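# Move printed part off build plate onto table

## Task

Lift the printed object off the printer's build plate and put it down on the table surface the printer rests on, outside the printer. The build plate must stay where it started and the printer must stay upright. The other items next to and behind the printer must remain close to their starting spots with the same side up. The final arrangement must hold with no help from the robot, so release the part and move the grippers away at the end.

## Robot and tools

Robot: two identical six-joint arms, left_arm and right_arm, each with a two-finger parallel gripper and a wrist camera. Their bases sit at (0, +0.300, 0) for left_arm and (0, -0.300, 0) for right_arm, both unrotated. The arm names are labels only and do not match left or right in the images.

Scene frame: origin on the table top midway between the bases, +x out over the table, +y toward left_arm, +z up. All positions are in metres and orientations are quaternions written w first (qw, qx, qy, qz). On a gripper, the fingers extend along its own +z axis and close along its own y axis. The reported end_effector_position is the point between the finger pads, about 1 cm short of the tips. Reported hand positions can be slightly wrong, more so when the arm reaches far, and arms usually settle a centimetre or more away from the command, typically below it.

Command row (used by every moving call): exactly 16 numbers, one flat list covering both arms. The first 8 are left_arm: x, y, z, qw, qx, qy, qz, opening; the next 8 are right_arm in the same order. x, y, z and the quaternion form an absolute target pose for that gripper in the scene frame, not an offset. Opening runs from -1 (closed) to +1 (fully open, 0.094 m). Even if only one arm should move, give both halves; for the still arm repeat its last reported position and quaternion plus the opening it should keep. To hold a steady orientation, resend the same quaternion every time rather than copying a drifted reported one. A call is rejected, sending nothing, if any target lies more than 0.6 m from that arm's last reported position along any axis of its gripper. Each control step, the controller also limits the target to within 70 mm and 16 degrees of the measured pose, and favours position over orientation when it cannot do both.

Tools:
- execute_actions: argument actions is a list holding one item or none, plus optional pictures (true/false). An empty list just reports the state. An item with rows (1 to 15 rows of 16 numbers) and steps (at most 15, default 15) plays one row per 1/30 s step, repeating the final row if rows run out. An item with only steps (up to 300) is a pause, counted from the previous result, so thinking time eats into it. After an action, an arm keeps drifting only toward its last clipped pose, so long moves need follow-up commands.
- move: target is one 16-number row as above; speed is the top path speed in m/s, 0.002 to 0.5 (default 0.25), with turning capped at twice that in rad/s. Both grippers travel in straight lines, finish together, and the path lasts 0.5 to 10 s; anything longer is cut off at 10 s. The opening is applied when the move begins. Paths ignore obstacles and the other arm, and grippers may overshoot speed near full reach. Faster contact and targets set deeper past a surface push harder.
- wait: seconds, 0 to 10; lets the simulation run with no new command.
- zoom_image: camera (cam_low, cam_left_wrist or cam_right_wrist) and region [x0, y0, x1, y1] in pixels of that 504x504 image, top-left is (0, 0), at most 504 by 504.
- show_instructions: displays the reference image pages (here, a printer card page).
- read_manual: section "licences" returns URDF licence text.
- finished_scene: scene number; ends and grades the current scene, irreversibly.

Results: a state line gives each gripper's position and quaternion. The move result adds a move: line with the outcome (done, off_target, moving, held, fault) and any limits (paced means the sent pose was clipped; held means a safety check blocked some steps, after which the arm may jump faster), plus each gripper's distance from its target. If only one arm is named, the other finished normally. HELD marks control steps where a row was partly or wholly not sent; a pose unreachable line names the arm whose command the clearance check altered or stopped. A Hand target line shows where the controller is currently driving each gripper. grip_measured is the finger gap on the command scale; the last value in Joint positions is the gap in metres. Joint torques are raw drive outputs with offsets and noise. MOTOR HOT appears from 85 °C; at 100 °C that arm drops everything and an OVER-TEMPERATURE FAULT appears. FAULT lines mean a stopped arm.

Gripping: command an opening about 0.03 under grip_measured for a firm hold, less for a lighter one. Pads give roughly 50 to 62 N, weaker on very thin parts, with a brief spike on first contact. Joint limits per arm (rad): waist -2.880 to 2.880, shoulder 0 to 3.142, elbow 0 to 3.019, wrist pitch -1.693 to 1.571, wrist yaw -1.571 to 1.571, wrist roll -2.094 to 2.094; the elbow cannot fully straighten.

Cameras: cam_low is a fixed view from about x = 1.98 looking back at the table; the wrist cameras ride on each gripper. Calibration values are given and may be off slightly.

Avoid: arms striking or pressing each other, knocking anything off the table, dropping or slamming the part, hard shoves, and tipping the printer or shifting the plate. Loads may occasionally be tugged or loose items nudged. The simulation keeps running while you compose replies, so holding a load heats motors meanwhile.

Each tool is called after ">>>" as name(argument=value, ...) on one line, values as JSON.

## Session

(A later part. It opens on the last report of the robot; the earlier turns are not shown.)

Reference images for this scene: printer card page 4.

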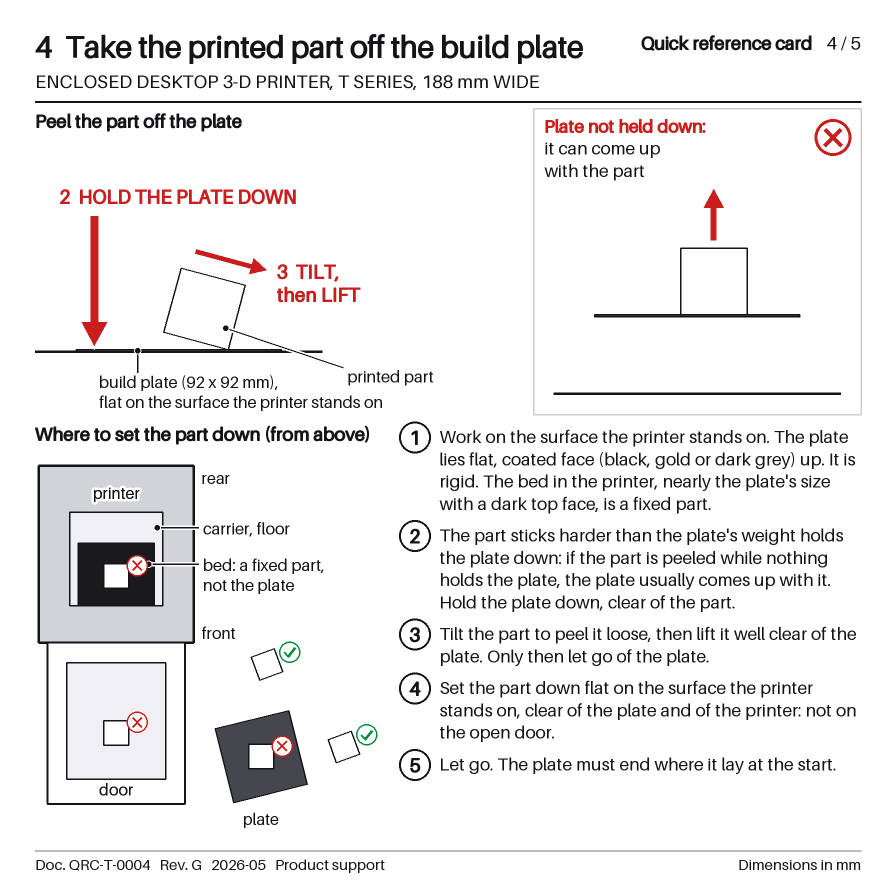

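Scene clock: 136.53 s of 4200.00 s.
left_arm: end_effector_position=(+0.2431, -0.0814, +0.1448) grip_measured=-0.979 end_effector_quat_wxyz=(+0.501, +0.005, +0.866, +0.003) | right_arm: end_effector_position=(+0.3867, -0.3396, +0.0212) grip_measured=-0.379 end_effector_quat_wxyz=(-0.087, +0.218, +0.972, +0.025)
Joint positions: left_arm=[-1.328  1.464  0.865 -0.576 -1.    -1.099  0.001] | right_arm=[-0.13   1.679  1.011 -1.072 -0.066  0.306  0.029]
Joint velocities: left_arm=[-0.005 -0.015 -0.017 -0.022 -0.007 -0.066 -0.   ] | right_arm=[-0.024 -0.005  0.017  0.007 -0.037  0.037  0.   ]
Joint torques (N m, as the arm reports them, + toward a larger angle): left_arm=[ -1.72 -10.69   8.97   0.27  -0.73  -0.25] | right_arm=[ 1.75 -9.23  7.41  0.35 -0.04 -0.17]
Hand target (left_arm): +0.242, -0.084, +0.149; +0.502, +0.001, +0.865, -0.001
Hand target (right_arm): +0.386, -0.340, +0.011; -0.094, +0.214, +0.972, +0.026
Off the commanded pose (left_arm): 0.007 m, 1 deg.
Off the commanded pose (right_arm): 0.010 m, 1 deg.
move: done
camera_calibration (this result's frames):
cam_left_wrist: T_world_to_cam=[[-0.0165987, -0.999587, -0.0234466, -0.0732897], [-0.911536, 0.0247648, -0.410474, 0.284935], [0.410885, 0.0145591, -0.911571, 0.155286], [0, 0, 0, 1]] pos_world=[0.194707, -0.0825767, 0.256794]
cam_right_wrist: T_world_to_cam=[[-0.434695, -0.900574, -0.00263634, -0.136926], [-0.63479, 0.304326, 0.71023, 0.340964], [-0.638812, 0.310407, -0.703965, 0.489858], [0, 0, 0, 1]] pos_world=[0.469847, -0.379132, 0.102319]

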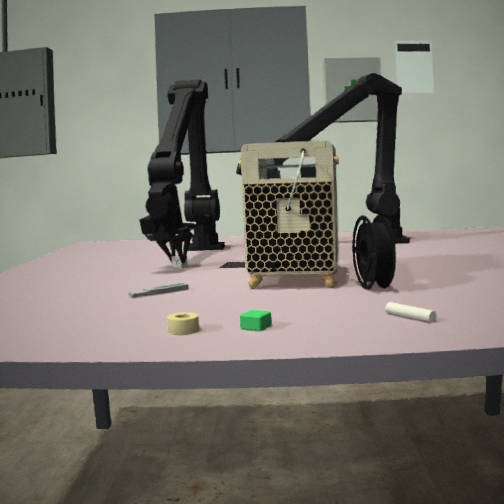

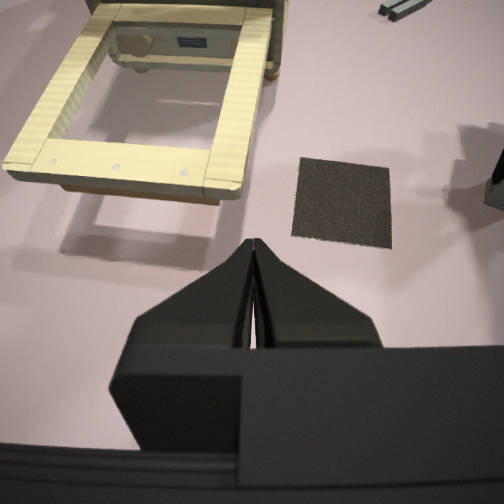

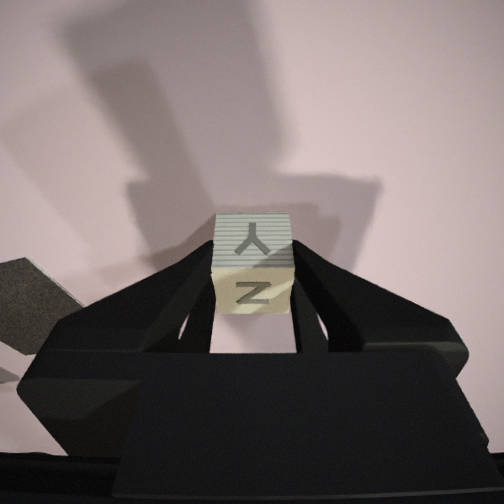

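>>> move(target=[0.2431,-0.0814,0.1448,0.501,0.005,0.866,0.003,-1, 0.3867,-0.3396,0.019,-0.087,0.218,0.972,0.025,0.3], speed=0.02)

>>> move(target=[0.25,0.12,0.25,0.4,0.2,0.89,-0.08,-1, 0.37,-0.34,0.16,-0.05,0.218,0.975,0.012,0.3], speed=0.2)

Scene clock: 141.10 s of 4200.00 s.
left_arm: end_effector_position=(+0.2431, -0.0813, +0.1447) grip_measured=-0.979 end_effector_quat_wxyz=(+0.501, +0.003, +0.866, +0.002) | right_arm: end_effector_position=(+0.3865, -0.3396, +0.0211) grip_measured=+0.297 end_effector_quat_wxyz=(-0.087, +0.218, +0.972, +0.025)
Joint positions: left_arm=[-1.328  1.464  0.865 -0.577 -1.    -1.104  0.001] | right_arm=[-0.13   1.679  1.01  -1.072 -0.066  0.306  0.061]
Joint velocities: left_arm=[-0.005  0.005 -0.007  0.012 -0.037  0.051 -0.001] | right_arm=[-0.005  0.015  0.007  0.002 -0.081  0.037  0.   ]
Joint torques (N m, as the arm reports them, + toward a larger angle): left_arm=[ -1.2  -10.59   8.07   0.84  -0.62  -0.09] | right_arm=[  1.85 -10.91   7.29   0.12   0.06  -0.04]
Hand target (left_arm): +0.243, -0.081, +0.145; +0.501, +0.005, +0.866, +0.003
Hand target (right_arm): +0.387, -0.340, +0.019; -0.087, +0.218, +0.972, +0.025
Off the commanded pose (left_arm): 0.000 m, 0 deg.
Off the commanded pose (right_arm): 0.002 m, 0 deg.
After step 90, 0.87 s passed at rest.
move: done
camera_calibration (this result's frames):
cam_left_wrist: T_world_to_cam=[[-0.0143197, -0.999693, -0.0202182, -0.0742071], [-0.911663, 0.0213585, -0.410384, 0.284627], [0.41069, 0.0125556, -0.911689, 0.155153], [0, 0, 0, 1]] pos_world=[0.194702, -0.0822115, 0.256757]
cam_right_wrist: T_world_to_cam=[[-0.434696, -0.900574, -0.00251644, -0.136986], [-0.634522, 0.304291, 0.710485, 0.340791], [-0.639079, 0.310442, -0.703708, 0.489775], [0, 0, 0, 1]] pos_world=[0.469697, -0.379112, 0.102187]

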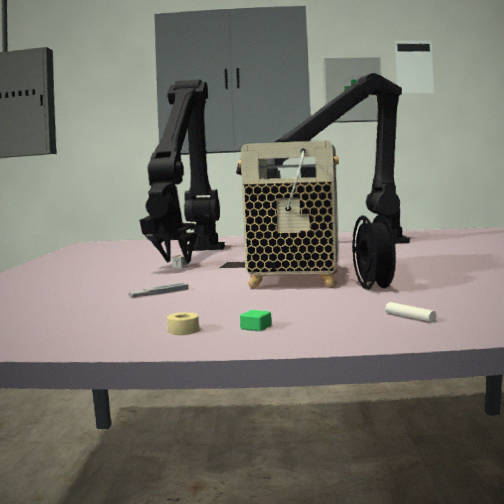

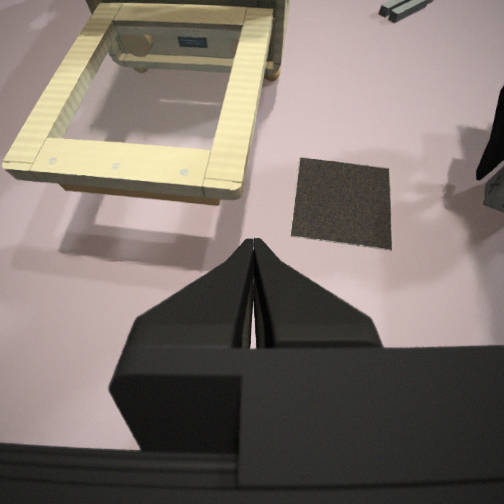

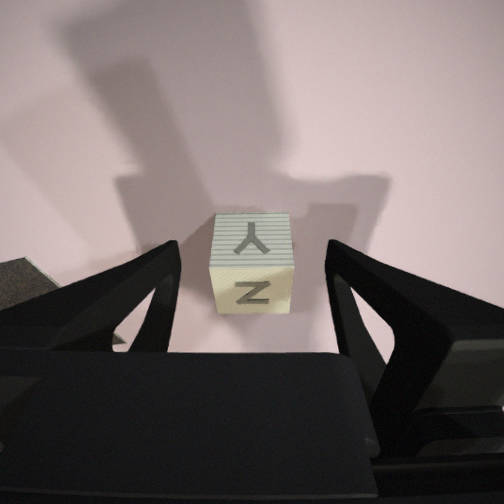

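Scene clock: 142.97 s of 4200.00 s.
left_arm: end_effector_position=(+0.2501, +0.1185, +0.2382) grip_measured=-0.979 end_effector_quat_wxyz=(+0.396, +0.192, +0.895, -0.081) | right_arm: end_effector_position=(+0.3583, -0.3410, +0.1467) grip_measured=+0.297 end_effector_quat_wxyz=(-0.067, +0.217, +0.974, +0.012)
Joint positions: left_arm=[-0.771  0.616  0.618 -0.775 -0.263 -0.238  0.001] | right_arm=[-0.13   1.419  1.086 -1.369 -0.036  0.306  0.061]
Joint velocities: left_arm=[-0.005 -0.005 -0.012 -0.017 -0.081  0.007 -0.001] | right_arm=[-0.005  0.005 -0.007  0.002 -0.007  0.022 -0.   ]
Joint torques (N m, as the arm reports them, + toward a larger angle): left_arm=[-1.12  0.04 11.77  0.91  0.04 -0.06] | right_arm=[ 2.51 -9.33 12.73 -0.35  0.16  0.07]
Hand target (left_arm): +0.251, +0.117, +0.245; +0.395, +0.198, +0.893, -0.080
Hand target (right_arm): +0.370, -0.340, +0.161; -0.050, +0.218, +0.975, +0.012
Off the commanded pose (left_arm): 0.012 m, 1 deg.
Off the commanded pose (right_arm): 0.018 m, 2 deg.
move: off_target (left_arm, right_arm)
camera_calibration (this result's frames):
cam_left_wrist: T_world_to_cam=[[-0.41942, -0.907609, -0.018242, 0.217458], [-0.887038, 0.41402, -0.204331, 0.223361], [0.193005, -0.0695193, -0.978732, 0.315041], [0, 0, 0, 1]] pos_world=[0.228531, 0.126792, 0.357947]
cam_right_wrist: T_world_to_cam=[[-0.43091, -0.902302, 0.0129243, -0.154423], [-0.660069, 0.324929, 0.677296, 0.255093], [-0.615325, 0.283323, -0.735597, 0.547441], [0, 0, 0, 1]] pos_world=[0.438691, -0.377325, 0.231918]

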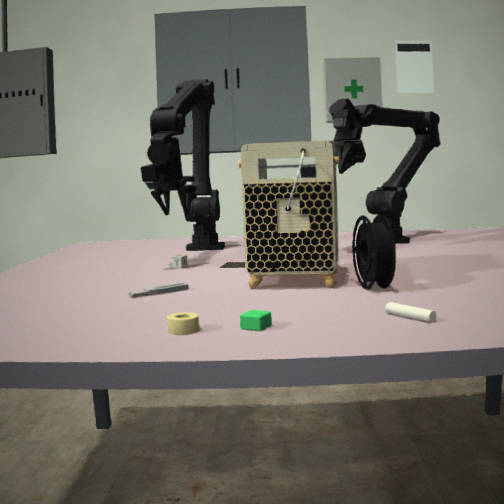

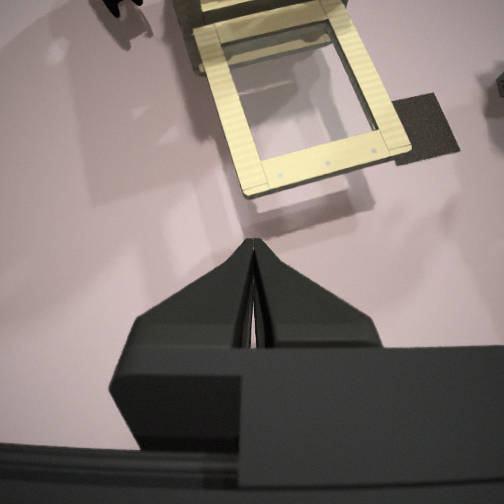

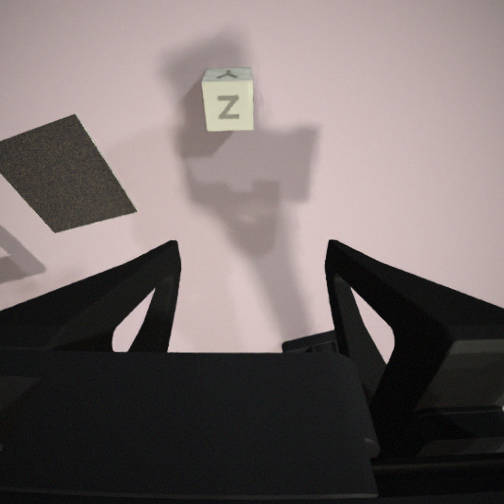

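>>> finished_scene(scene=2)

The scene is finished: the task was done.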